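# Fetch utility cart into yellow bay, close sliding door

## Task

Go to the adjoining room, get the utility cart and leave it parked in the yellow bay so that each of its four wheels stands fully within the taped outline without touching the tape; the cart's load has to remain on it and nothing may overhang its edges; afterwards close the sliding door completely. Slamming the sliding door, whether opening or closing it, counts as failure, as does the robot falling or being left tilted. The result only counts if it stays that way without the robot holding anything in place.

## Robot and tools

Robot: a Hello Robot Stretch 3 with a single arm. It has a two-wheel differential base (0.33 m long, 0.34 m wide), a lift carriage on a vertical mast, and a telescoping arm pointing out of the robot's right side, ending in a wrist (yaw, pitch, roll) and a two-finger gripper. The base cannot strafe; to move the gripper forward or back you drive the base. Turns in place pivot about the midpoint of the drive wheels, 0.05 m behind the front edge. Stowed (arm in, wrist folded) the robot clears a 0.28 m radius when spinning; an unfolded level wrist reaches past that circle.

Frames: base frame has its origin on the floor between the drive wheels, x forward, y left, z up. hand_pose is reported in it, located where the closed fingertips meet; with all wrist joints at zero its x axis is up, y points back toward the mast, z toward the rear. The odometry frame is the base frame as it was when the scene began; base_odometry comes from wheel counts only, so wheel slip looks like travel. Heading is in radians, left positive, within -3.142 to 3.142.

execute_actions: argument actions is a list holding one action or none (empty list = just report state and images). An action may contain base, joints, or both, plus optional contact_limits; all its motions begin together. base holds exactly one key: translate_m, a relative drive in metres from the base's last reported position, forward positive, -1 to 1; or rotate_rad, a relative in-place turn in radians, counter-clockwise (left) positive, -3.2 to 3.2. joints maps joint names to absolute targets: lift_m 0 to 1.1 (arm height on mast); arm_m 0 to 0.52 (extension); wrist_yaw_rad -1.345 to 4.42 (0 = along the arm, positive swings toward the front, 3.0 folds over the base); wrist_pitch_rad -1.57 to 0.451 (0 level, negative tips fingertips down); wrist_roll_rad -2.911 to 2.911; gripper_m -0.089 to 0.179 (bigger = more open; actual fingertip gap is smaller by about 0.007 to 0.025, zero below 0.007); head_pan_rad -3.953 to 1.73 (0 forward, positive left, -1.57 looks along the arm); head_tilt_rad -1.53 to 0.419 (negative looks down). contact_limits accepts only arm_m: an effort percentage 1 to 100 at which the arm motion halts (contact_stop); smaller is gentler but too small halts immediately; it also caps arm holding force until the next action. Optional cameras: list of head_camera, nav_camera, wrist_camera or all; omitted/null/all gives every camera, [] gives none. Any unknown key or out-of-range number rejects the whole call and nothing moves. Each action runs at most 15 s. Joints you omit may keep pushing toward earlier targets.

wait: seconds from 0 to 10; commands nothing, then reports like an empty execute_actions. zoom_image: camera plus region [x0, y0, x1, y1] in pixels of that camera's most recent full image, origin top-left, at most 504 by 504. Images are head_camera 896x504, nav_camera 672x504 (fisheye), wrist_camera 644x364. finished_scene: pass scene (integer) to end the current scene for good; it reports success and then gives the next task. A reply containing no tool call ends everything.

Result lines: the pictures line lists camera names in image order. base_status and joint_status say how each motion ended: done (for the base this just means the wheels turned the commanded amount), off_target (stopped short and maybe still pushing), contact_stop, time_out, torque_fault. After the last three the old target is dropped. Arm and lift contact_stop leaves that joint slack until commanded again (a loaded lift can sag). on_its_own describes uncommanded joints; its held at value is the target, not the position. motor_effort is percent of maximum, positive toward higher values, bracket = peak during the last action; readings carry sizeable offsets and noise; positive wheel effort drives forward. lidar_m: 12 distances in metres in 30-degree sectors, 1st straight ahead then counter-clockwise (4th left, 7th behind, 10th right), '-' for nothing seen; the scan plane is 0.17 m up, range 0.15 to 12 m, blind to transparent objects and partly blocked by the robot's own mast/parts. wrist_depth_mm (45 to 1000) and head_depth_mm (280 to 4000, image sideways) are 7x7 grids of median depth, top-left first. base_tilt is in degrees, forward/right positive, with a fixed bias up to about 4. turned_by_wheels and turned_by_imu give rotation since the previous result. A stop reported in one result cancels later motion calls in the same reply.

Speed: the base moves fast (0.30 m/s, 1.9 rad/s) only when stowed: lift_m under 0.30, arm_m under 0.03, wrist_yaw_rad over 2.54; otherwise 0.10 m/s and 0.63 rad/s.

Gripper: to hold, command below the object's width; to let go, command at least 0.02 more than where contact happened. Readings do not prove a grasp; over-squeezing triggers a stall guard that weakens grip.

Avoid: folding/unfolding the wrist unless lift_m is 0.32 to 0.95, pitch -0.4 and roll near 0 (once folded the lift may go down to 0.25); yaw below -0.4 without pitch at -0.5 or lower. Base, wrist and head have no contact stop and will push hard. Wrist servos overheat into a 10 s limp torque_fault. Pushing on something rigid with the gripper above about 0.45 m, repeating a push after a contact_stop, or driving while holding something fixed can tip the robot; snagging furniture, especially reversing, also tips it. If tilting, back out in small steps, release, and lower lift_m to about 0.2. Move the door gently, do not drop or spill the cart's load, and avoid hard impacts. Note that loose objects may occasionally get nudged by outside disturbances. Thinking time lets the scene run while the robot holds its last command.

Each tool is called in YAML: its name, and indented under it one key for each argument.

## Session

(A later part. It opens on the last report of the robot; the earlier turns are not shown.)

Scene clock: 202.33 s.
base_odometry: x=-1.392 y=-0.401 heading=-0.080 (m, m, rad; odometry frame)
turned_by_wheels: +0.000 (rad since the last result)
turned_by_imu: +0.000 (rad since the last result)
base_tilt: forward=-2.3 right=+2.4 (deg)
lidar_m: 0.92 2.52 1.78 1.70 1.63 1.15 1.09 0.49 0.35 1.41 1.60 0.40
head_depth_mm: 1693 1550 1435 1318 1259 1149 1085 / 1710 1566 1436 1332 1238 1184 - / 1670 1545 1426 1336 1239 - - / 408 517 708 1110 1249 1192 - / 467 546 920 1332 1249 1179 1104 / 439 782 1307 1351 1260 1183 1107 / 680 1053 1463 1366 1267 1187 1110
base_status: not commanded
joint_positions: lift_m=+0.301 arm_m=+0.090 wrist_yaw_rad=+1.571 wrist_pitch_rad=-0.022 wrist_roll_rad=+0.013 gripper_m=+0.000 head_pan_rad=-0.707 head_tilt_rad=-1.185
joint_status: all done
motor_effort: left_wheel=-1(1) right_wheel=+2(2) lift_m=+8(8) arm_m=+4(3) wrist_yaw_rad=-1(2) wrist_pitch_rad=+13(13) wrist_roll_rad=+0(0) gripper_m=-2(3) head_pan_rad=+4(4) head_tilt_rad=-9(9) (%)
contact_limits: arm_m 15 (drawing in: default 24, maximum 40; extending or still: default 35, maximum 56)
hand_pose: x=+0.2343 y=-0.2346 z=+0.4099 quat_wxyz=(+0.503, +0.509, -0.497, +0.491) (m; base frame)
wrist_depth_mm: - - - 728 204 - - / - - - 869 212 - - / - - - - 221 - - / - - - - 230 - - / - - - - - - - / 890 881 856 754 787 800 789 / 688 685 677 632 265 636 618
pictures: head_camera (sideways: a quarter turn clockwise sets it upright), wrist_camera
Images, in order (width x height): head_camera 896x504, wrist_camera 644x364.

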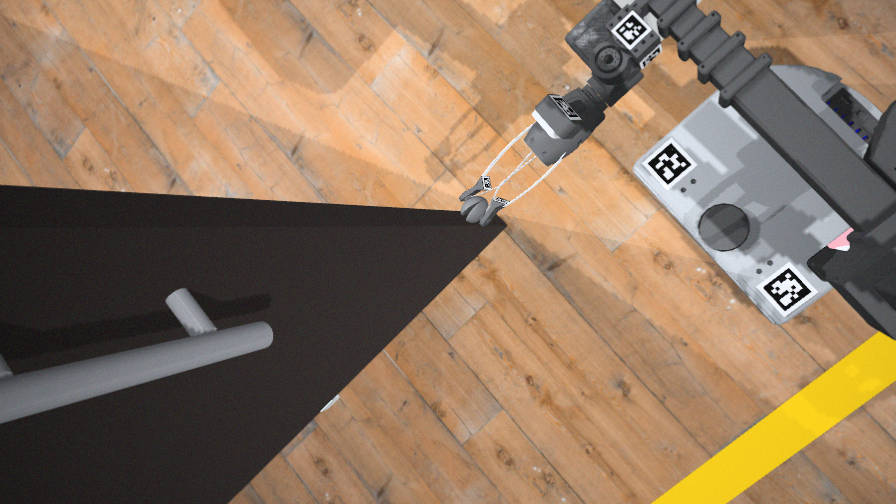

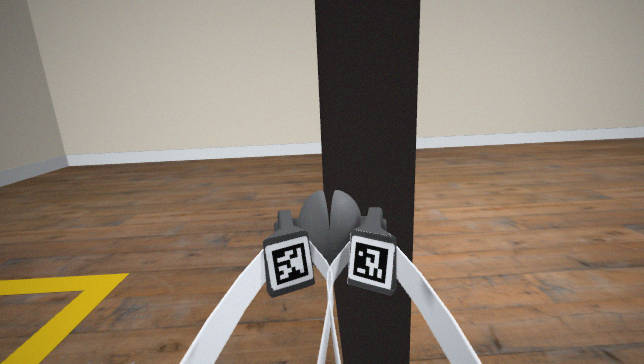

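execute_actions:
  actions:
    - {"joints":{"arm_m":0.12}}
  cameras: []

execute_actions:
  actions:
    - {"base":{"translate_m":0.15},"joints":{"head_pan_rad":-0.5,"head_tilt_rad":-0.9}}

Scene clock: 206.20 s.
base_odometry: x=-1.392 y=-0.401 heading=-0.080 (m, m, rad; odometry frame)
turned_by_wheels: +0.000 (rad since the last result)
turned_by_imu: +0.000 (rad since the last result)
base_tilt: forward=-2.3 right=+2.4 (deg)
lidar_m: 0.91 2.52 1.78 1.70 1.62 1.15 1.09 0.49 0.35 1.42 1.60 0.40
head_depth_mm: 1708 1547 1433 1333 1262 1147 1083 / 1714 1576 1437 1340 1221 1188 - / 1673 1562 1429 1335 1251 - - / 407 517 709 1114 1250 1189 - / 467 546 920 1334 1261 1182 1099 / 439 783 1315 1362 1260 1181 1103 / 680 1055 1458 1359 1271 1185 1109
base_status: not commanded
joint_positions: lift_m=+0.301 arm_m=+0.120 wrist_yaw_rad=+1.571 wrist_pitch_rad=-0.022 wrist_roll_rad=+0.013 gripper_m=+0.000 head_pan_rad=-0.707 head_tilt_rad=-1.185
joint_status: all done
motor_effort: left_wheel=-1(1) right_wheel=+2(1) lift_m=+8(7) arm_m=+3(2) wrist_yaw_rad=-1(1) wrist_pitch_rad=+13(13) wrist_roll_rad=+0(0) gripper_m=-3(3) head_pan_rad=+5(4) head_tilt_rad=-9(9) (%)
hand_pose: x=+0.2343 y=-0.2647 z=+0.4099 quat_wxyz=(+0.503, +0.509, -0.497, +0.491) (m; base frame)
wrist_depth_mm: - - - 204 - - - / - - - 213 - - - / - - - 220 - - - / - - - 231 - - - / - - - - - - - / 888 871 857 644 792 803 784 / 686 672 661 611 653 633 630
pictures: none
No camera images: the call's "cameras" was empty. Leave "cameras" out to get every camera's image.

Scene clock: 208.70 s.
base_odometry: x=-1.242 y=-0.413 heading=-0.080 (m, m, rad; odometry frame)
turned_by_wheels: +0.000 (rad since the last result)
turned_by_imu: -0.016 (rad since the last result)
base_tilt: forward=-2.3 right=+2.4 (deg)
lidar_m: 0.85 2.58 1.80 1.70 1.74 1.31 1.24 0.49 0.43 1.42 0.36 0.36
head_depth_mm: 290 326 434 1564 1371 1216 1083 / 318 360 415 504 1305 1218 1089 / 364 420 489 595 775 1144 1096 / 425 466 596 761 1120 1225 1105 / 511 626 813 1165 1361 1237 1105 / 640 833 1195 1579 1394 1239 1103 / 858 1248 1855 1610 1392 1244 1110
base_status: done
joint_positions: lift_m=+0.301 arm_m=+0.120 wrist_yaw_rad=+1.588 wrist_pitch_rad=-0.022 wrist_roll_rad=+0.013 gripper_m=+0.000 head_pan_rad=-0.507 head_tilt_rad=-0.902
joint_status: all done
on_its_own: wrist_yaw_rad is at rest, and its effort (-23) is outside its rest range (-12 to +12)
motor_effort: left_wheel=+1(9) right_wheel=+1(24) lift_m=+8(7) arm_m=+4(4) wrist_yaw_rad=-23(23) wrist_pitch_rad=+14(16) wrist_roll_rad=+0(0) gripper_m=-6(6) head_pan_rad=+4(25) head_tilt_rad=+1(28) (%)
hand_pose: x=+0.2342 y=-0.2603 z=+0.4096 quat_wxyz=(+0.499, +0.513, -0.493, +0.495) (m; base frame)
wrist_depth_mm: - - - 161 - - - / - - - 167 - - - / - - - 175 - - - / - - - 182 - - - / - - - - - - - / 902 870 857 480 819 790 789 / 689 679 662 212 648 637 621
pictures: head_camera (sideways: a quarter turn clockwise sets it upright), nav_camera (sideways: a quarter turn counterclockwise sets it upright), wrist_camera
Images, in order (width x height): head_camera 896x504, nav_camera 672x504, wrist_camera 644x364.

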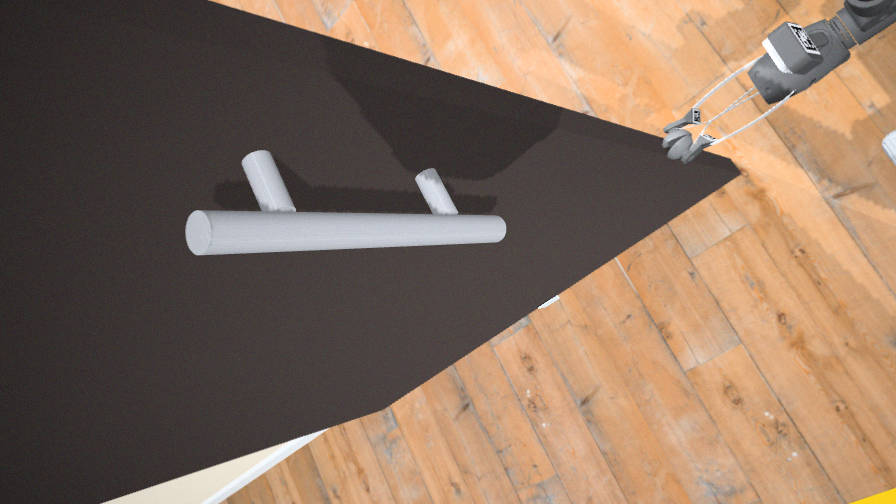

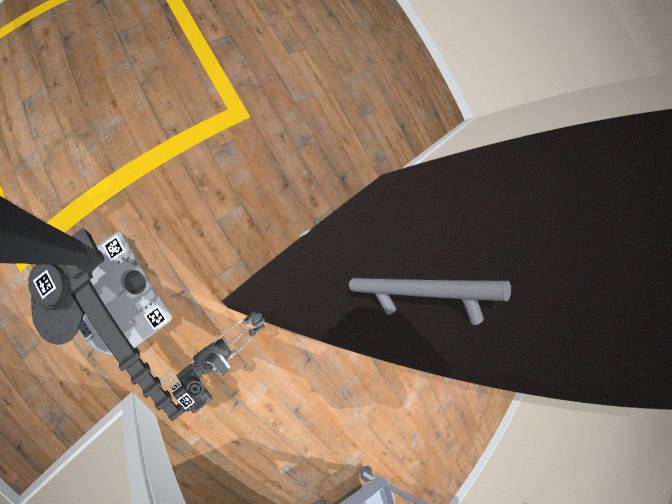

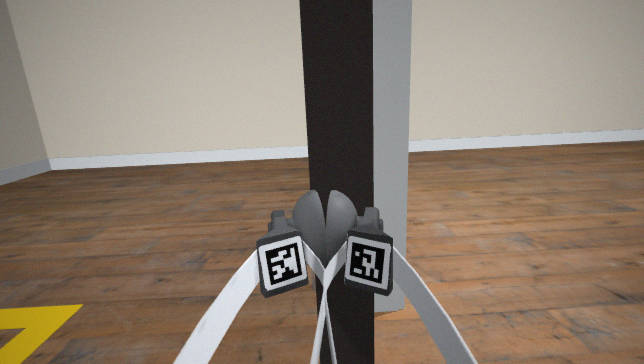

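execute_actions:
  actions:
    - {"base":{"translate_m":0.25},"joints":{"wrist_yaw_rad":1.57,"head_pan_rad":-1.3,"head_tilt_rad":-0.9}}

Scene clock: 214.93 s.
base_odometry: x=-0.993 y=-0.433 heading=-0.080 (m, m, rad; odometry frame)
turned_by_wheels: +0.000 (rad since the last result)
turned_by_imu: +0.000 (rad since the last result)
base_tilt: forward=-2.3 right=+2.4 (deg)
lidar_m: 0.80 2.34 1.82 1.72 1.75 1.57 1.49 0.62 1.53 1.46 0.36 0.35
head_depth_mm: 1646 1796 1752 1560 1373 1212 1092 / 2612 2225 1790 1582 1371 1258 1115 / 2645 2241 1863 1573 1376 1246 1114 / 2722 2226 1856 1600 1391 1251 1102 / 2756 2262 1870 1591 1389 1223 1104 / 2787 2267 1871 1597 1374 898 1109 / 2819 2268 1884 496 577 1014 1107
base_status: done
joint_positions: lift_m=+0.301 arm_m=+0.120 wrist_yaw_rad=+1.641 wrist_pitch_rad=-0.023 wrist_roll_rad=+0.013 gripper_m=+0.000 head_pan_rad=-1.293 head_tilt_rad=-0.902
joint_status: wrist_yaw_rad off_target (ended at +1.641, target +1.570); the others done
on_its_own: wrist_yaw_rad is held at +1.621, not at your +1.570, by its stall guard, which is not easing now; wrist_yaw_rad is at rest, and its effort (-26) is outside its rest range (-12 to +12)
motor_effort: left_wheel=+1(4) right_wheel=+1(18) lift_m=+8(8) arm_m=+4(3) wrist_yaw_rad=-26(43) wrist_pitch_rad=+14(14) wrist_roll_rad=+0(0) gripper_m=-7(8) head_pan_rad=-4(50) head_tilt_rad=+1(2) (%)
hand_pose: x=+0.2336 y=-0.2468 z=+0.4096 quat_wxyz=(+0.485, +0.526, -0.479, +0.508) (m; base frame)
wrist_depth_mm: - - - 160 337 - - / - - - 167 348 - - / - - - 174 364 - - / - - - 180 382 - - / - - - - 398 - - / 895 869 847 200 416 791 783 / 689 677 664 210 438 626 627
pictures: head_camera (sideways: a quarter turn clockwise sets it upright), nav_camera (sideways: a quarter turn counterclockwise sets it upright), wrist_camera
Images, in order (width x height): head_camera 896x504, nav_camera 672x504, wrist_camera 644x364.

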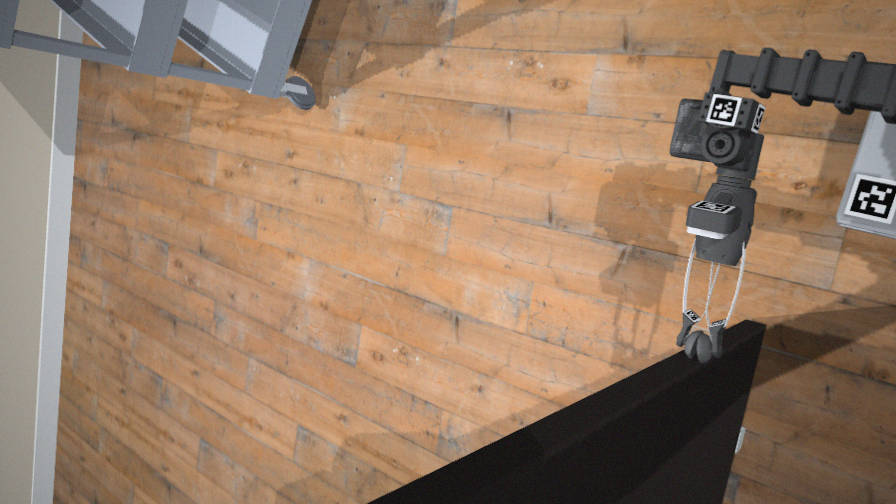

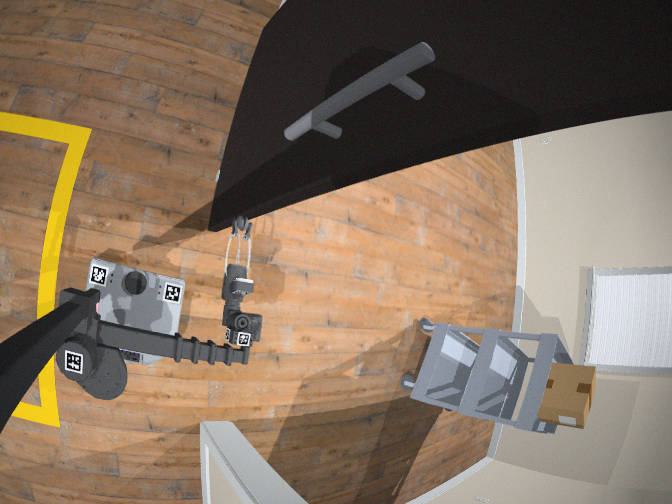

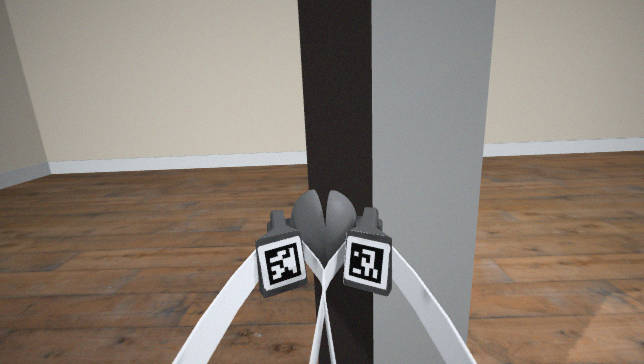

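execute_actions:
  actions:
    - {"base":{"translate_m":-0.02},"joints":{"wrist_yaw_rad":1.55,"arm_m":0.14}}
  cameras: []

execute_actions:
  actions:
    - {"base":{"translate_m":0.12}}

Scene clock: 220.03 s.
base_odometry: x=-1.013 y=-0.431 heading=-0.080 (m, m, rad; odometry frame)
turned_by_wheels: +0.000 (rad since the last result)
turned_by_imu: +0.001 (rad since the last result)
base_tilt: forward=-2.4 right=+2.3 (deg)
lidar_m: 0.80 2.36 1.82 1.72 1.76 1.56 1.47 0.60 1.97 1.46 3.11 0.36
head_depth_mm: 1615 1805 1748 1564 1373 1237 1092 / 2622 2152 1793 1577 1366 1245 1109 / 2643 2233 1853 1575 1388 1240 1113 / 2674 2252 1863 1584 1388 1211 1102 / 2723 2254 1875 1599 1385 1210 1108 / 2790 2283 1886 1596 1397 950 1109 / 2858 2309 1899 1609 597 1016 1111
base_status: done
joint_positions: lift_m=+0.301 arm_m=+0.140 wrist_yaw_rad=+1.552 wrist_pitch_rad=-0.021 wrist_roll_rad=+0.013 gripper_m=+0.000 head_pan_rad=-1.293 head_tilt_rad=-0.902
joint_status: all done
motor_effort: left_wheel=+0(4) right_wheel=+0(11) lift_m=+8(8) arm_m=+4(9) wrist_yaw_rad=-2(58) wrist_pitch_rad=+13(14) wrist_roll_rad=+0(0) gripper_m=-3(10) head_pan_rad=-3(3) head_tilt_rad=+1(1) (%)
hand_pose: x=+0.2343 y=-0.2896 z=+0.4099 quat_wxyz=(+0.507, +0.504, -0.502, +0.487) (m; base frame)
wrist_depth_mm: - - 179 361 371 - - / - - 186 375 386 - - / - - 196 390 404 - - / - - - 401 422 - - / - - - - 971 - - / 893 869 872 447 780 805 782 / 698 679 615 463 483 633 628
pictures: none
No camera images: the call's "cameras" was empty. Leave "cameras" out to get every camera's image.

Scene clock: 222.33 s.
base_odometry: x=-0.893 y=-0.441 heading=-0.080 (m, m, rad; odometry frame)
turned_by_wheels: +0.000 (rad since the last result)
turned_by_imu: -0.018 (rad since the last result)
base_tilt: forward=-2.4 right=+2.4 (deg)
lidar_m: 0.73 2.23 1.84 1.73 1.76 1.69 1.59 0.70 1.49 1.49 0.31 0.32
head_depth_mm: 2518 1826 1752 1568 1366 1233 1088 / 2615 2220 1833 1572 1377 1241 1111 / 2617 2227 1846 1579 1371 1236 1119 / 2681 2243 1869 1585 1387 1204 1102 / 2704 2262 1866 1595 1395 1054 1105 / 2768 2272 1896 1609 586 846 1111 / 2797 2286 1883 406 542 942 1110
base_status: done
joint_positions: lift_m=+0.301 arm_m=+0.140 wrist_yaw_rad=+1.551 wrist_pitch_rad=-0.022 wrist_roll_rad=+0.013 gripper_m=+0.000 head_pan_rad=-1.294 head_tilt_rad=-0.902
joint_status: not commanded
motor_effort: left_wheel=+1(6) right_wheel=-1(23) lift_m=+8(8) arm_m=+4(4) wrist_yaw_rad=-2(23) wrist_pitch_rad=+13(14) wrist_roll_rad=+0(0) gripper_m=-4(4) head_pan_rad=-4(4) head_tilt_rad=+2(1) (%)
hand_pose: x=+0.2342 y=-0.2897 z=+0.4099 quat_wxyz=(+0.507, +0.504, -0.502, +0.486) (m; base frame)
wrist_depth_mm: - - 125 256 264 - - / - - 130 269 275 - - / - - 135 280 287 - - / - - 140 290 298 - - / - - 146 - 312 - - / 903 886 153 323 331 794 770 / 702 684 162 332 342 631 622
pictures: head_camera (sideways: a quarter turn clockwise sets it upright), nav_camera (sideways: a quarter turn counterclockwise sets it upright), wrist_camera
Images, in order (width x height): head_camera 896x504, nav_camera 672x504, wrist_camera 644x364.

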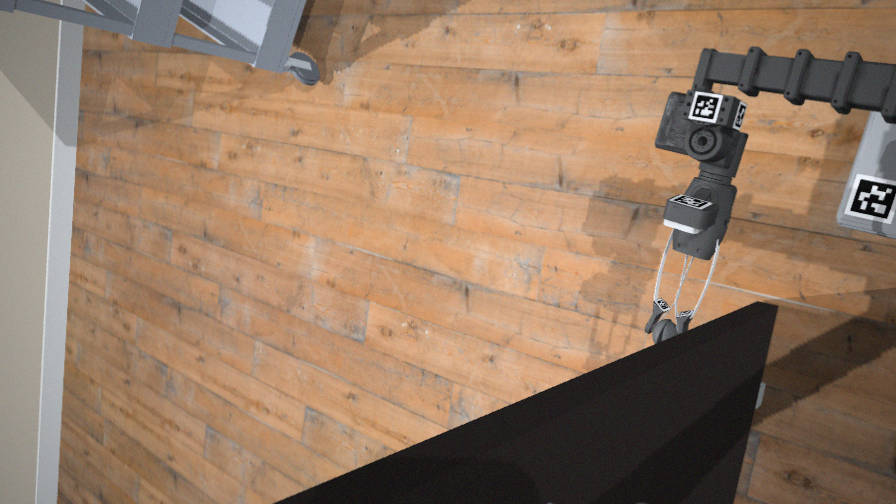

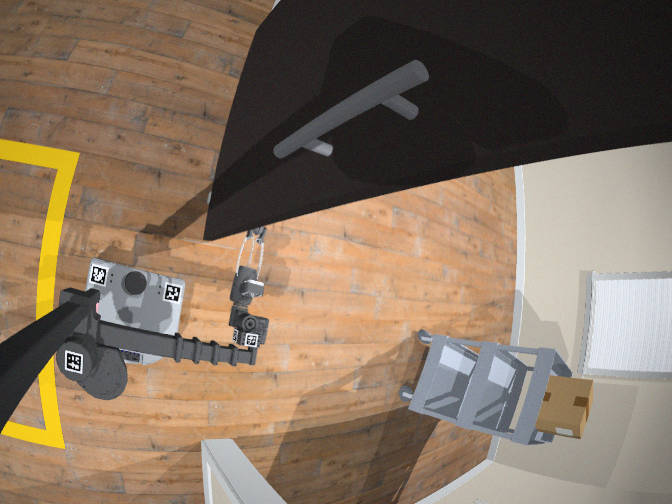

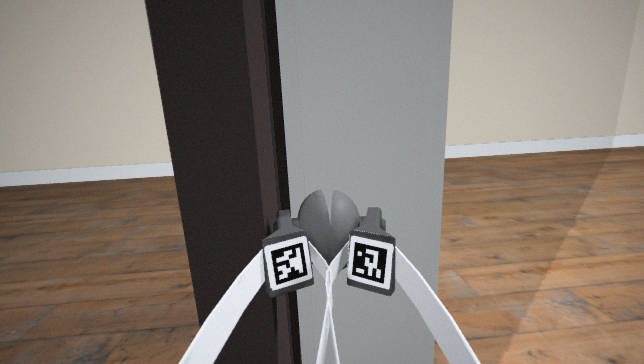

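execute_actions:
  actions:
    - {"base":{"translate_m":-0.07}}
  cameras: []

execute_actions:
  actions:
    - {"base":{"rotate_rad":0.03},"joints":{"arm_m":0.09,"wrist_yaw_rad":1.57}}
  cameras: ["wrist_camera"]

Scene clock: 228.17 s.
base_odometry: x=-0.963 y=-0.435 heading=-0.079 (m, m, rad; odometry frame)
turned_by_wheels: +0.000 (rad since the last result)
turned_by_imu: +0.001 (rad since the last result)
base_tilt: forward=-2.3 right=+2.4 (deg)
lidar_m: 0.75 2.30 1.83 1.72 1.76 1.61 1.52 0.64 1.99 1.47 3.10 0.36
head_depth_mm: 1678 1796 1750 1556 1362 1234 1094 / 2619 2211 1806 1580 1374 1238 1107 / 2605 2247 1844 1588 1377 1247 1117 / 2701 2222 1874 1592 1379 1209 1106 / 2739 2275 1883 1585 1395 1214 1102 / 2784 2271 1883 1604 1395 962 1105 / 2787 2282 1897 1623 609 965 1112
base_status: done
joint_positions: lift_m=+0.301 arm_m=+0.140 wrist_yaw_rad=+1.551 wrist_pitch_rad=-0.022 wrist_roll_rad=+0.013 gripper_m=+0.000 head_pan_rad=-1.294 head_tilt_rad=-0.902
joint_status: not commanded
motor_effort: left_wheel=+1(3) right_wheel=-1(4) lift_m=+8(8) arm_m=+3(4) wrist_yaw_rad=-2(2) wrist_pitch_rad=+13(13) wrist_roll_rad=+0(0) gripper_m=-4(4) head_pan_rad=-3(3) head_tilt_rad=+1(1) (%)
hand_pose: x=+0.2342 y=-0.2897 z=+0.4099 quat_wxyz=(+0.507, +0.504, -0.502, +0.486) (m; base frame)
wrist_depth_mm: - - 190 325 333 - - / - - 197 337 346 - - / - - 205 347 359 - - / - - 215 362 376 - - / - - - - 972 - - / 918 878 854 401 751 802 787 / 697 690 610 409 433 638 628
pictures: none
No camera images: the call's "cameras" was empty. Leave "cameras" out to get every camera's image.

Scene clock: 229.63 s.
base_odometry: x=-0.963 y=-0.435 heading=-0.050 (m, m, rad; odometry frame)
turned_by_wheels: +0.030 (rad since the last result)
turned_by_imu: +0.030 (rad since the last result)
base_tilt: forward=-2.4 right=+2.4 (deg)
lidar_m: 0.82 2.31 1.82 1.72 1.77 1.60 1.48 0.64 1.47 1.47 3.14 0.36
head_depth_mm: 2480 1786 1753 1567 1360 1211 1087 / 2597 2217 1848 1579 1365 1241 1103 / 2644 2245 1843 1593 1380 1243 1111 / 2699 2244 1865 1577 1379 1250 1104 / 2734 2250 1864 1599 1386 1240 1107 / 2798 2290 1894 1613 1388 960 1106 / 2847 2290 1904 1594 606 1030 1116
base_status: done
joint_positions: lift_m=+0.301 arm_m=+0.090 wrist_yaw_rad=+1.569 wrist_pitch_rad=-0.022 wrist_roll_rad=+0.013 gripper_m=+0.000 head_pan_rad=-1.294 head_tilt_rad=-0.902
joint_status: all done
motor_effort: left_wheel=-1(3) right_wheel=+2(3) lift_m=+8(8) arm_m=-3(2) wrist_yaw_rad=+3(5) wrist_pitch_rad=+13(13) wrist_roll_rad=+0(0) gripper_m=-4(4) head_pan_rad=-3(4) head_tilt_rad=+1(1) (%)
hand_pose: x=+0.2343 y=-0.2359 z=+0.4099 quat_wxyz=(+0.503, +0.508, -0.498, +0.491) (m; base frame)
wrist_depth_mm: - - - 183 310 - - / - - - 191 324 - - / - - - 201 338 - - / - - - 258 352 - - / - - - - 373 - - / 900 880 862 593 386 754 791 / 691 680 669 614 404 636 630
pictures: wrist_camera
Images, in order (width x height): wrist_camera 644x364.

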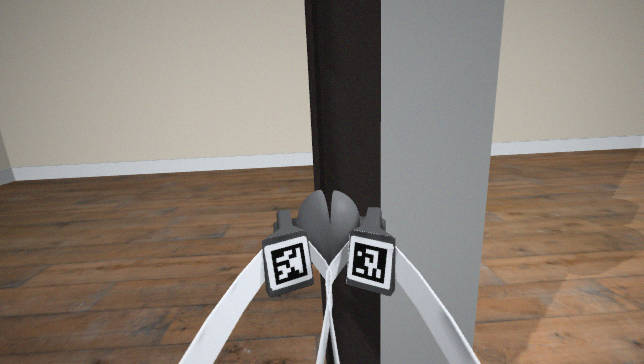

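execute_actions:
  actions:
    - {"joints":{"arm_m":0.103}}
  cameras: []

execute_actions:
  actions:
    - {"base":{"translate_m":0.12},"joints":{"head_pan_rad":-1.5,"head_tilt_rad":-0.45}}

Scene clock: 232.00 s.
base_odometry: x=-0.963 y=-0.435 heading=-0.050 (m, m, rad; odometry frame)
turned_by_wheels: +0.000 (rad since the last result)
turned_by_imu: +0.000 (rad since the last result)
base_tilt: forward=-2.4 right=+2.4 (deg)
lidar_m: 0.82 2.31 1.81 1.72 1.77 1.60 1.47 0.64 1.47 1.47 3.14 0.36
head_depth_mm: 2493 1784 1745 1570 1361 1209 1097 / 2609 2194 1840 1582 1371 1251 1113 / 2666 2239 1847 1581 1383 1265 1116 / 2690 2234 1875 1598 1386 1249 1110 / 2759 2245 1855 1595 1379 1213 1108 / 2788 2276 1879 1602 1395 957 1110 / 2874 2307 1900 1563 605 1025 1111
base_status: not commanded
joint_positions: lift_m=+0.301 arm_m=+0.103 wrist_yaw_rad=+1.569 wrist_pitch_rad=-0.022 wrist_roll_rad=+0.013 gripper_m=+0.000 head_pan_rad=-1.294 head_tilt_rad=-0.902
joint_status: all done
motor_effort: left_wheel=-1(1) right_wheel=+1(1) lift_m=+8(8) arm_m=+4(5) wrist_yaw_rad=+2(2) wrist_pitch_rad=+13(13) wrist_roll_rad=+0(0) gripper_m=-4(3) head_pan_rad=-4(4) head_tilt_rad=+1(1) (%)
hand_pose: x=+0.2343 y=-0.2483 z=+0.4099 quat_wxyz=(+0.503, +0.508, -0.498, +0.491) (m; base frame)
wrist_depth_mm: - - - 183 315 - - / - - - 191 328 - - / - - - 200 340 - - / - - - 345 355 - - / - - - - 369 - - / 904 881 861 228 386 796 781 / 689 674 676 604 409 635 625
pictures: none
No camera images: the call's "cameras" was empty. Leave "cameras" out to get every camera's image.

Scene clock: 234.47 s.
base_odometry: x=-0.843 y=-0.441 heading=-0.050 (m, m, rad; odometry frame)
turned_by_wheels: +0.000 (rad since the last result)
turned_by_imu: -0.019 (rad since the last result)
base_tilt: forward=-2.3 right=+2.4 (deg)
lidar_m: 0.75 2.19 1.83 1.73 1.77 1.73 1.58 0.74 1.50 1.50 0.44 0.34
head_depth_mm: 2501 2612 1490 1839 1839 1577 1301 / 2513 2714 1732 1861 1868 1582 1306 / 2536 2758 2958 2765 1943 1585 1310 / 2521 2729 2989 2761 2026 1590 1314 / 2536 2740 2965 2787 2019 1595 1323 / 2552 2754 3041 2800 2044 1599 1314 / 2573 2774 3022 2840 2049 1609 1319
base_status: done
joint_positions: lift_m=+0.301 arm_m=+0.103 wrist_yaw_rad=+1.572 wrist_pitch_rad=-0.022 wrist_roll_rad=+0.013 gripper_m=+0.000 head_pan_rad=-1.493 head_tilt_rad=-0.457
joint_status: all done
motor_effort: left_wheel=+0(5) right_wheel=+0(23) lift_m=+8(8) arm_m=+4(4) wrist_yaw_rad=-3(29) wrist_pitch_rad=+13(16) wrist_roll_rad=+0(0) gripper_m=-3(5) head_pan_rad=-5(25) head_tilt_rad=+4(40) (%)
hand_pose: x=+0.2343 y=-0.2474 z=+0.4098 quat_wxyz=(+0.502, +0.509, -0.497, +0.492) (m; base frame)
wrist_depth_mm: - - - 168 210 214 - / - - - 175 219 223 - / - - - 182 228 232 - / - - - 191 238 243 - / - - - - 248 255 - / 886 885 851 210 261 269 781 / 697 680 668 222 274 288 620
pictures: head_camera (sideways: a quarter turn clockwise sets it upright), nav_camera (sideways: a quarter turn counterclockwise sets it upright), wrist_camera
Images, in order (width x height): head_camera 896x504, nav_camera 672x504, wrist_camera 644x364.

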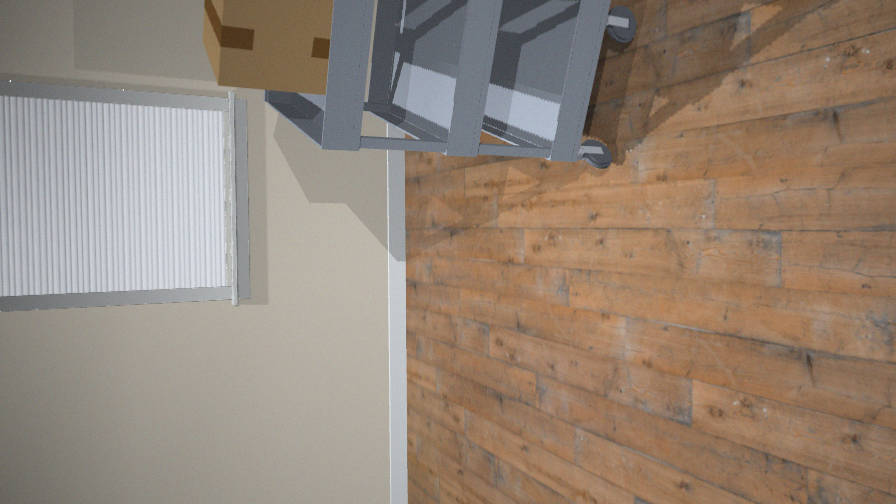

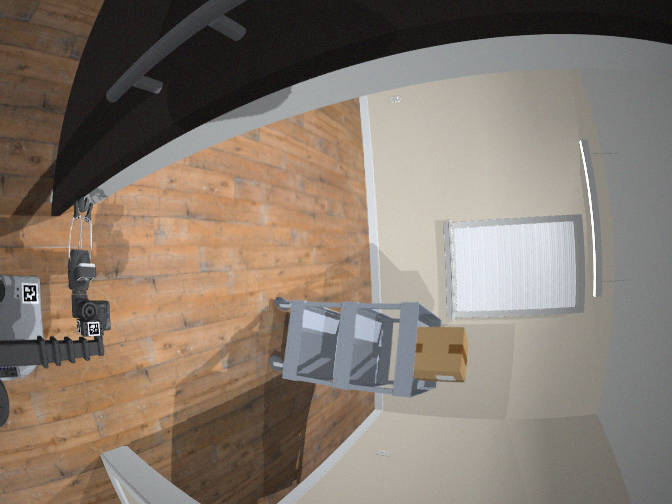

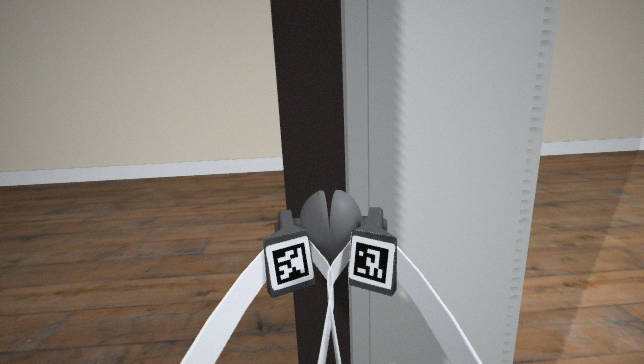

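execute_actions:
  actions:
    - {"base":{"translate_m":-0.18},"joints":{"arm_m":0.0,"head_pan_rad":1.2,"head_tilt_rad":-0.9,"lift_m":0.34,"wrist_pitch_rad":-0.4}}
  cameras: ["head_camera","nav_camera"]

Scene clock: 246.13 s.
base_odometry: x=-1.023 y=-0.432 heading=-0.050 (m, m, rad; odometry frame)
turned_by_wheels: +0.000 (rad since the last result)
turned_by_imu: +0.001 (rad since the last result)
base_tilt: forward=-2.4 right=+2.3 (deg)
lidar_m: 0.79 2.37 1.82 1.72 1.75 1.54 1.46 0.59 1.93 1.46 3.11 0.50
head_depth_mm: 1973 2171 1845 1573 1377 1216 1095 / 1856 2133 1855 1589 1385 1225 1099 / 1765 2030 1876 1587 1386 1220 1099 / 1681 1967 1887 1607 1396 1232 1116 / 1608 1835 1911 1612 1404 1240 1123 / 1538 1760 1913 1616 1401 1239 1145 / 1474 1674 1845 1633 1417 1269 -
base_status: done
joint_positions: lift_m=+0.339 arm_m=+0.002 wrist_yaw_rad=+1.571 wrist_pitch_rad=-0.414 wrist_roll_rad=+0.013 gripper_m=+0.000 head_pan_rad=+1.193 head_tilt_rad=-0.889
joint_status: all done
joint sent to its limit — the command would take arm_m past its lower limit, so that joint was sent only as far as its limit.
motor_effort: left_wheel=+0(4) right_wheel=+0(3) lift_m=+33(35) arm_m=-3(4) wrist_yaw_rad=-2(2) wrist_pitch_rad=+9(15) wrist_roll_rad=+0(0) gripper_m=-3(3) head_pan_rad=+4(49) head_tilt_rad=-6(38) (%)
hand_pose: x=+0.2035 y=-0.1471 z=+0.3528 quat_wxyz=(+0.590, +0.595, -0.390, +0.383) (m; base frame)
wrist_depth_mm: - - - - 362 383 - / - - - - 395 426 - / - - - 938 440 485 898 / 828 825 792 785 505 695 728 / 676 667 654 - 580 613 610 / 568 566 558 529 535 533 518 / 495 489 486 478 473 464 460
pictures: head_camera (sideways: a quarter turn clockwise sets it upright), nav_camera (sideways: a quarter turn counterclockwise sets it upright)
Images, in order (width x height): head_camera 896x504, nav_camera 672x504.

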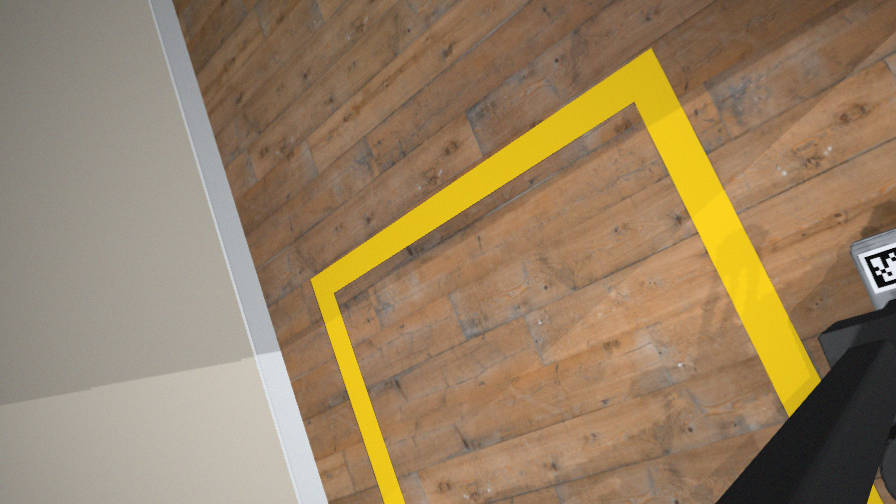

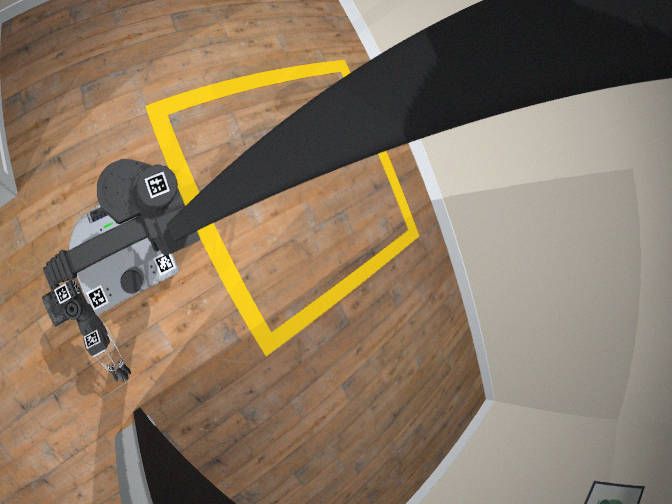

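execute_actions:
  actions:
    - {"joints":{"wrist_yaw_rad":2.8,"head_pan_rad":0.0,"head_tilt_rad":-0.6}}
  cameras: []

execute_actions:
  actions:
    - {"joints":{"lift_m":0.27},"base":{"rotate_rad":-1.55}}

Scene clock: 258.23 s.
base_odometry: x=-1.023 y=-0.432 heading=-0.050 (m, m, rad; odometry frame)
turned_by_wheels: +0.000 (rad since the last result)
turned_by_imu: +0.000 (rad since the last result)
base_tilt: forward=-2.4 right=+2.4 (deg)
lidar_m: 0.79 2.37 1.82 1.72 1.76 1.53 1.45 0.59 1.93 1.46 3.12 0.50
head_depth_mm: 644 662 636 618 641 738 870 / 908 944 981 1020 1064 1108 1136 / 1870 2025 2157 2014 1649 1407 1199 / 1923 2142 2406 2173 1711 1410 1207 / 1935 2152 2398 2176 1735 1428 1211 / 1909 2135 2355 2188 1729 1418 1214 / 1915 2099 2372 2194 1728 1437 1220
base_status: not commanded
joint_positions: lift_m=+0.339 arm_m=+0.002 wrist_yaw_rad=+2.798 wrist_pitch_rad=-0.414 wrist_roll_rad=+0.013 gripper_m=+0.000 head_pan_rad=+0.007 head_tilt_rad=-0.606
joint_status: all done
motor_effort: left_wheel=+0(0) right_wheel=+0(1) lift_m=+33(33) arm_m=-3(3) wrist_yaw_rad=+3(2) wrist_pitch_rad=+9(9) wrist_roll_rad=+0(0) gripper_m=-3(3) head_pan_rad=-4(50) head_tilt_rad=+4(30) (%)
hand_pose: x=+0.0546 y=+0.0646 z=+0.3528 quat_wxyz=(+0.262, +0.711, +0.023, +0.652) (m; base frame)
wrist_depth_mm: - - - - - - - / - - - - - - - / - - 990 983 942 929 886 / - 813 792 790 755 738 727 / 660 672 664 - 631 615 606 / 574 - 560 532 525 530 521 / 496 - - 486 471 463 461
pictures: none
No camera images: the call's "cameras" was empty. Leave "cameras" out to get every camera's image.

Scene clock: 260.90 s.
base_odometry: x=-1.023 y=-0.432 heading=-1.599 (m, m, rad; odometry frame)
turned_by_wheels: -1.550 (rad since the last result)
turned_by_imu: -1.549 (rad since the last result)
base_tilt: forward=-2.3 right=+2.3 (deg)
lidar_m: 1.45 3.16 0.49 0.88 2.38 1.79 1.72 1.76 1.53 1.40 0.59 1.47
head_depth_mm: 2541 2690 2622 2127 1698 1399 1197 / 2484 1411 1785 1831 1699 1408 1203 / 2495 1468 1882 1934 1700 1412 1209 / 2532 2751 2928 2020 1714 1423 1211 / 2513 2835 3014 2182 1726 1415 1211 / 2538 2794 3004 2200 1729 1420 1210 / 2519 2791 2991 2204 1742 1437 1213
base_status: done
joint_positions: lift_m=+0.271 arm_m=+0.002 wrist_yaw_rad=+2.798 wrist_pitch_rad=-0.415 wrist_roll_rad=+0.013 gripper_m=+0.000 head_pan_rad=+0.007 head_tilt_rad=-0.605
joint_status: all done
motor_effort: left_wheel=+1(8) right_wheel=-2(5) lift_m=+8(30) arm_m=-3(3) wrist_yaw_rad=+2(3) wrist_pitch_rad=+9(9) wrist_roll_rad=+0(0) gripper_m=-3(3) head_pan_rad=-4(4) head_tilt_rad=+3(4) (%)
hand_pose: x=+0.0544 y=+0.0646 z=+0.2842 quat_wxyz=(+0.262, +0.711, +0.024, +0.652) (m; base frame)
wrist_depth_mm: - - - 597 574 - - / - - - 660 643 - 998 / - 887 864 751 728 783 764 / - 687 682 657 647 627 617 / 566 568 559 - 533 527 513 / 489 - - 452 451 451 444 / - - - 408 401 397 390
pictures: head_camera (sideways: a quarter turn clockwise sets it upright), nav_camera (sideways: a quarter turn counterclockwise sets it upright), wrist_camera
Images, in order (width x height): head_camera 896x504, nav_camera 672x504, wrist_camera 644x364.

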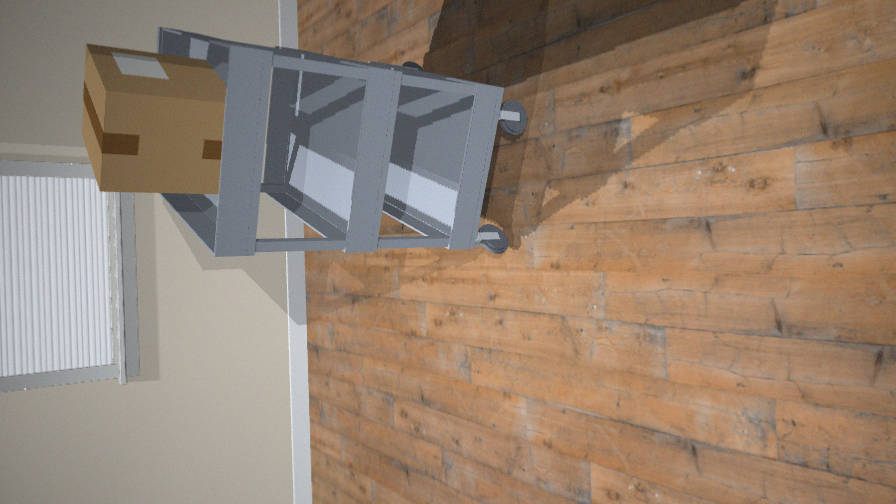

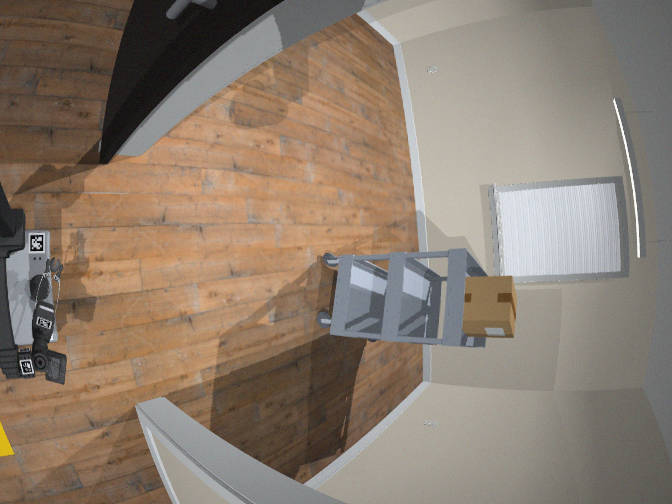

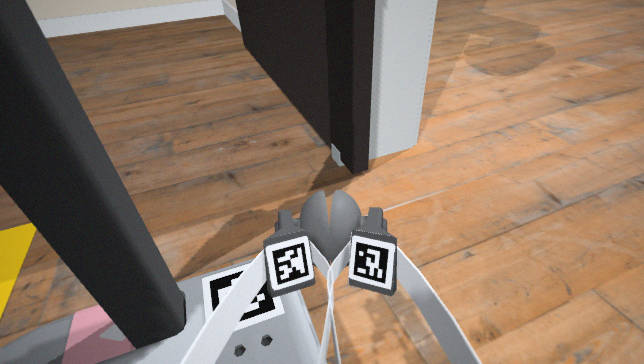

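execute_actions:
  actions:
    - {"base":{"translate_m":0.7},"joints":{"head_tilt_rad":-0.75,"head_pan_rad":-0.2}}

Scene clock: 285.03 s.
base_odometry: x=-1.043 y=-1.132 heading=-1.599 (m, m, rad; odometry frame)
turned_by_wheels: +0.000 (rad since the last result)
turned_by_imu: +0.000 (rad since the last result)
base_tilt: forward=-2.3 right=+2.4 (deg)
lidar_m: 0.79 2.42 2.45 1.24 0.60 0.61 2.42 2.11 0.55 0.94 1.47 0.79
head_depth_mm: 2177 2408 2106 1808 1514 1292 1130 / 946 1054 948 1156 1420 1298 1139 / 806 855 927 1167 1382 1300 1142 / 825 891 967 1175 1423 1318 1142 / 1946 1106 895 1175 1405 1316 1142 / 1948 2191 2112 1860 1545 1319 1149 / 1918 2170 2326 1856 1552 1326 1147
base_status: done
joint_positions: lift_m=+0.271 arm_m=+0.002 wrist_yaw_rad=+2.799 wrist_pitch_rad=-0.415 wrist_roll_rad=+0.013 gripper_m=+0.000 head_pan_rad=-0.193 head_tilt_rad=-0.741
joint_status: all done
motor_effort: left_wheel=+1(7) right_wheel=-3(4) lift_m=+8(8) arm_m=-2(3) wrist_yaw_rad=+2(3) wrist_pitch_rad=+9(9) wrist_roll_rad=+0(0) gripper_m=-2(3) head_pan_rad=-4(25) head_tilt_rad=-5(25) (%)
hand_pose: x=+0.0543 y=+0.0646 z=+0.2841 quat_wxyz=(+0.262, +0.711, +0.024, +0.653) (m; base frame)
wrist_depth_mm: 911 - - - - - - / 881 - - - - - 990 / - 877 863 831 814 785 769 / - 685 673 666 643 625 620 / 544 568 556 - 536 524 518 / 487 - - 453 447 452 444 / - - - 406 401 398 389
pictures: head_camera (sideways: a quarter turn clockwise sets it upright), nav_camera (sideways: a quarter turn counterclockwise sets it upright), wrist_camera
Images, in order (width x height): head_camera 896x504, nav_camera 672x504, wrist_camera 644x364.

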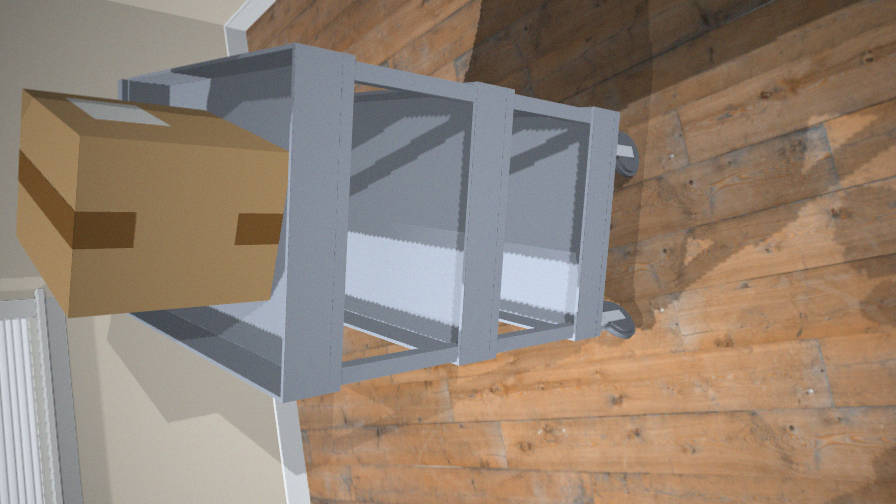

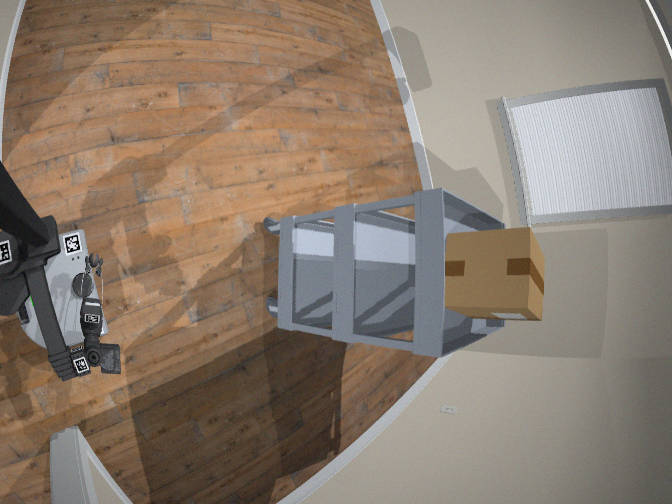

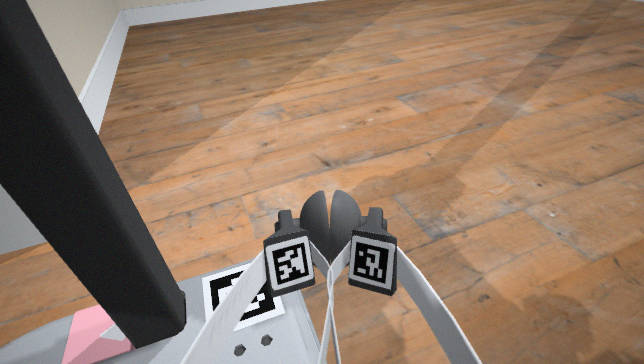

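execute_actions:
  actions:
    - {"joints":{"lift_m":0.385,"gripper_m":0.16},"base":{"translate_m":0.2}}
  cameras: []

execute_actions:
  actions:
    - {"joints":{"wrist_yaw_rad":1.57}}
  cameras: []

execute_actions:
  actions:
    - {"joints":{"wrist_pitch_rad":0.0,"wrist_roll_rad":1.57,"arm_m":0.03,"head_tilt_rad":-1.0}}

Scene clock: 336.33 s.
base_odometry: x=-1.049 y=-1.332 heading=-1.599 (m, m, rad; odometry frame)
turned_by_wheels: +0.000 (rad since the last result)
turned_by_imu: +0.000 (rad since the last result)
base_tilt: forward=-2.4 right=+2.4 (deg)
lidar_m: 0.60 2.22 2.46 2.13 0.68 0.69 2.62 0.69 0.66 1.42 1.46 0.59
head_depth_mm: 1944 1070 843 715 1009 1291 1134 / 797 653 781 722 1013 1221 1138 / 805 679 782 1069 1023 1229 1140 / 1809 707 807 1081 1025 1231 1148 / 1804 1982 869 825 1023 1259 1147 / 1763 2034 2192 1759 1539 1319 1148 / 1751 2004 2191 1859 1555 1316 1162
base_status: done
joint_positions: lift_m=+0.384 arm_m=+0.002 wrist_yaw_rad=+2.799 wrist_pitch_rad=-0.415 wrist_roll_rad=+0.013 gripper_m=+0.160 head_pan_rad=-0.193 head_tilt_rad=-0.742
joint_status: all done
motor_effort: left_wheel=+2(8) right_wheel=-2(5) lift_m=+33(35) arm_m=-2(3) wrist_yaw_rad=+2(2) wrist_pitch_rad=+9(10) wrist_roll_rad=+0(1) gripper_m=+0(97) head_pan_rad=-3(5) head_tilt_rad=-4(5) (%)
hand_pose: x=+0.0543 y=+0.0646 z=+0.3975 quat_wxyz=(+0.262, +0.711, +0.024, +0.652) (m; base frame)
wrist_depth_mm: - - - - - - - / - - - - - - - / - - - - - - 992 / - 896 853 856 818 814 811 / 735 - 707 705 687 696 669 / 637 - 609 592 588 569 577 / 552 522 555 525 513 510 500
pictures: none
No camera images: the call's "cameras" was empty. Leave "cameras" out to get every camera's image.

Scene clock: 337.97 s.
base_odometry: x=-1.049 y=-1.332 heading=-1.599 (m, m, rad; odometry frame)
turned_by_wheels: +0.000 (rad since the last result)
turned_by_imu: +0.000 (rad since the last result)
base_tilt: forward=-2.3 right=+2.4 (deg)
lidar_m: 0.60 2.22 2.46 2.13 0.68 0.69 2.62 0.69 0.66 1.42 1.46 0.59
head_depth_mm: 1953 1067 847 714 1012 1292 1131 / 797 654 780 724 1012 1225 1139 / 803 678 784 1072 1020 1235 1145 / 1803 707 805 1076 1022 1231 1148 / 1809 1966 870 826 1027 1254 1143 / 1768 2025 2203 1756 1545 1325 1148 / 1740 1990 2164 1871 1537 1325 1158
base_status: not commanded
joint_positions: lift_m=+0.384 arm_m=+0.002 wrist_yaw_rad=+1.572 wrist_pitch_rad=-0.415 wrist_roll_rad=+0.013 gripper_m=+0.160 head_pan_rad=-0.193 head_tilt_rad=-0.742
joint_status: all done
motor_effort: left_wheel=+2(2) right_wheel=-2(2) lift_m=+33(33) arm_m=-3(2) wrist_yaw_rad=-3(7) wrist_pitch_rad=+10(10) wrist_roll_rad=+0(0) gripper_m=+0(0) head_pan_rad=-4(4) head_tilt_rad=-5(4) (%)
hand_pose: x=+0.2033 y=-0.1469 z=+0.3975 quat_wxyz=(+0.590, +0.595, -0.389, +0.383) (m; base frame)
wrist_depth_mm: - - - - - - - / - - - 989 992 - - / - - 756 755 736 971 974 / 921 889 789 778 568 804 787 / 741 759 702 698 662 700 674 / 635 - 611 600 590 564 576 / 547 535 530 526 522 507 499
pictures: none
No camera images: the call's "cameras" was empty. Leave "cameras" out to get every camera's image.

Scene clock: 339.40 s.
base_odometry: x=-1.049 y=-1.332 heading=-1.599 (m, m, rad; odometry frame)
turned_by_wheels: +0.000 (rad since the last result)
turned_by_imu: +0.000 (rad since the last result)
base_tilt: forward=-2.3 right=+2.4 (deg)
lidar_m: 0.60 2.22 2.47 2.14 0.68 0.69 2.62 0.69 0.66 1.42 1.46 0.60
head_depth_mm: 852 741 1004 1419 1313 1186 1078 / 637 704 1049 1120 1298 1194 1089 / 660 722 1054 1244 1303 1197 1109 / 685 752 1057 1201 1310 1202 1099 / 866 759 1060 1224 1322 1204 1102 / 1914 738 1688 1514 1336 1206 1099 / 1911 2023 1721 1512 1352 1218 1101
base_status: not commanded
joint_positions: lift_m=+0.384 arm_m=+0.030 wrist_yaw_rad=+1.572 wrist_pitch_rad=-0.022 wrist_roll_rad=+1.569 gripper_m=+0.160 head_pan_rad=-0.193 head_tilt_rad=-0.987
joint_status: all done
motor_effort: left_wheel=+2(1) right_wheel=-2(3) lift_m=+33(33) arm_m=+4(4) wrist_yaw_rad=-2(3) wrist_pitch_rad=+13(12) wrist_roll_rad=+0(0) gripper_m=+1(1) head_pan_rad=-4(4) head_tilt_rad=-8(33) (%)
hand_pose: x=+0.2343 y=-0.1744 z=+0.4929 quat_wxyz=(+0.009, +0.707, -0.707, -0.007) (m; base frame)
wrist_depth_mm: 407 460 842 412 984 556 432 / 441 525 - 449 - 593 467 / 591 517 - 490 - 504 556 / - 536 - 539 - 540 584 / - 597 - 596 - 587 559 / - - - - - 891 542 / - - - - - 908 627
pictures: head_camera (sideways: a quarter turn clockwise sets it upright), nav_camera (sideways: a quarter turn counterclockwise sets it upright), wrist_camera
Images, in order (width x height): head_camera 896x504, nav_camera 672x504, wrist_camera 644x364.

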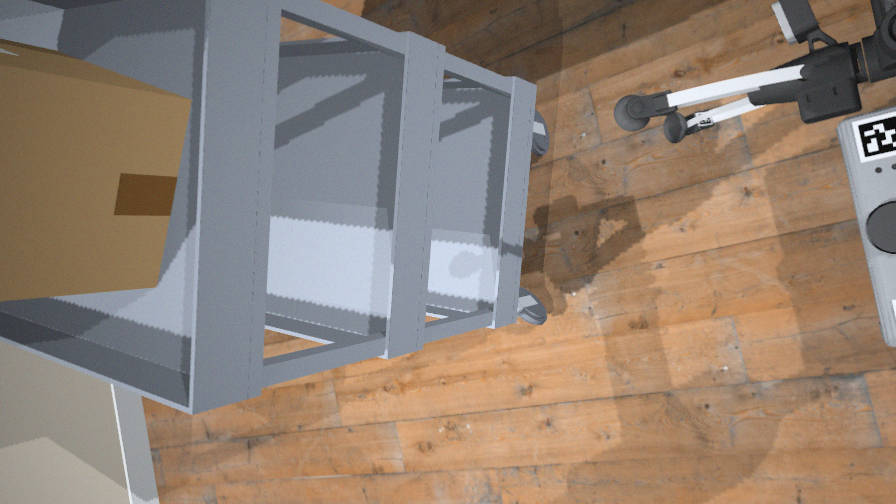

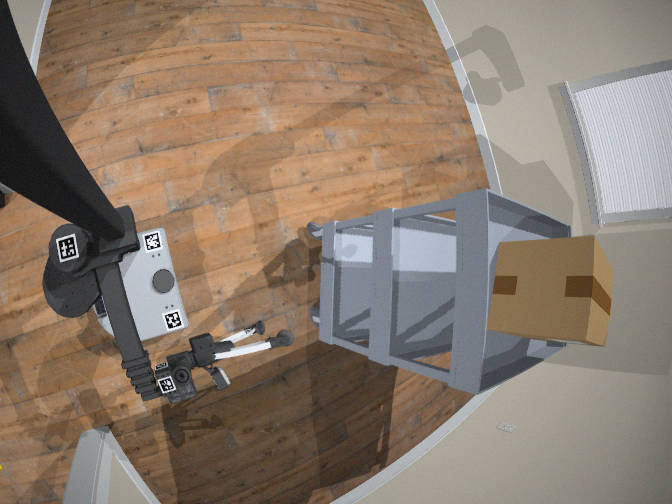

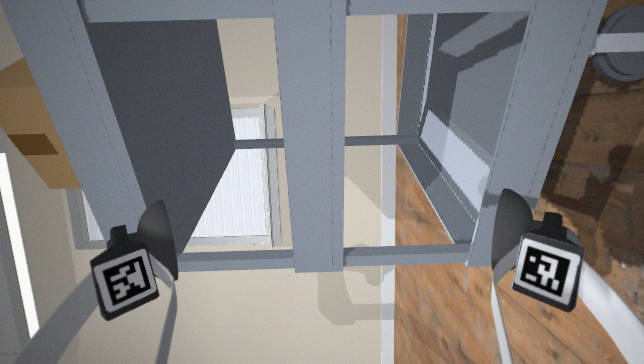

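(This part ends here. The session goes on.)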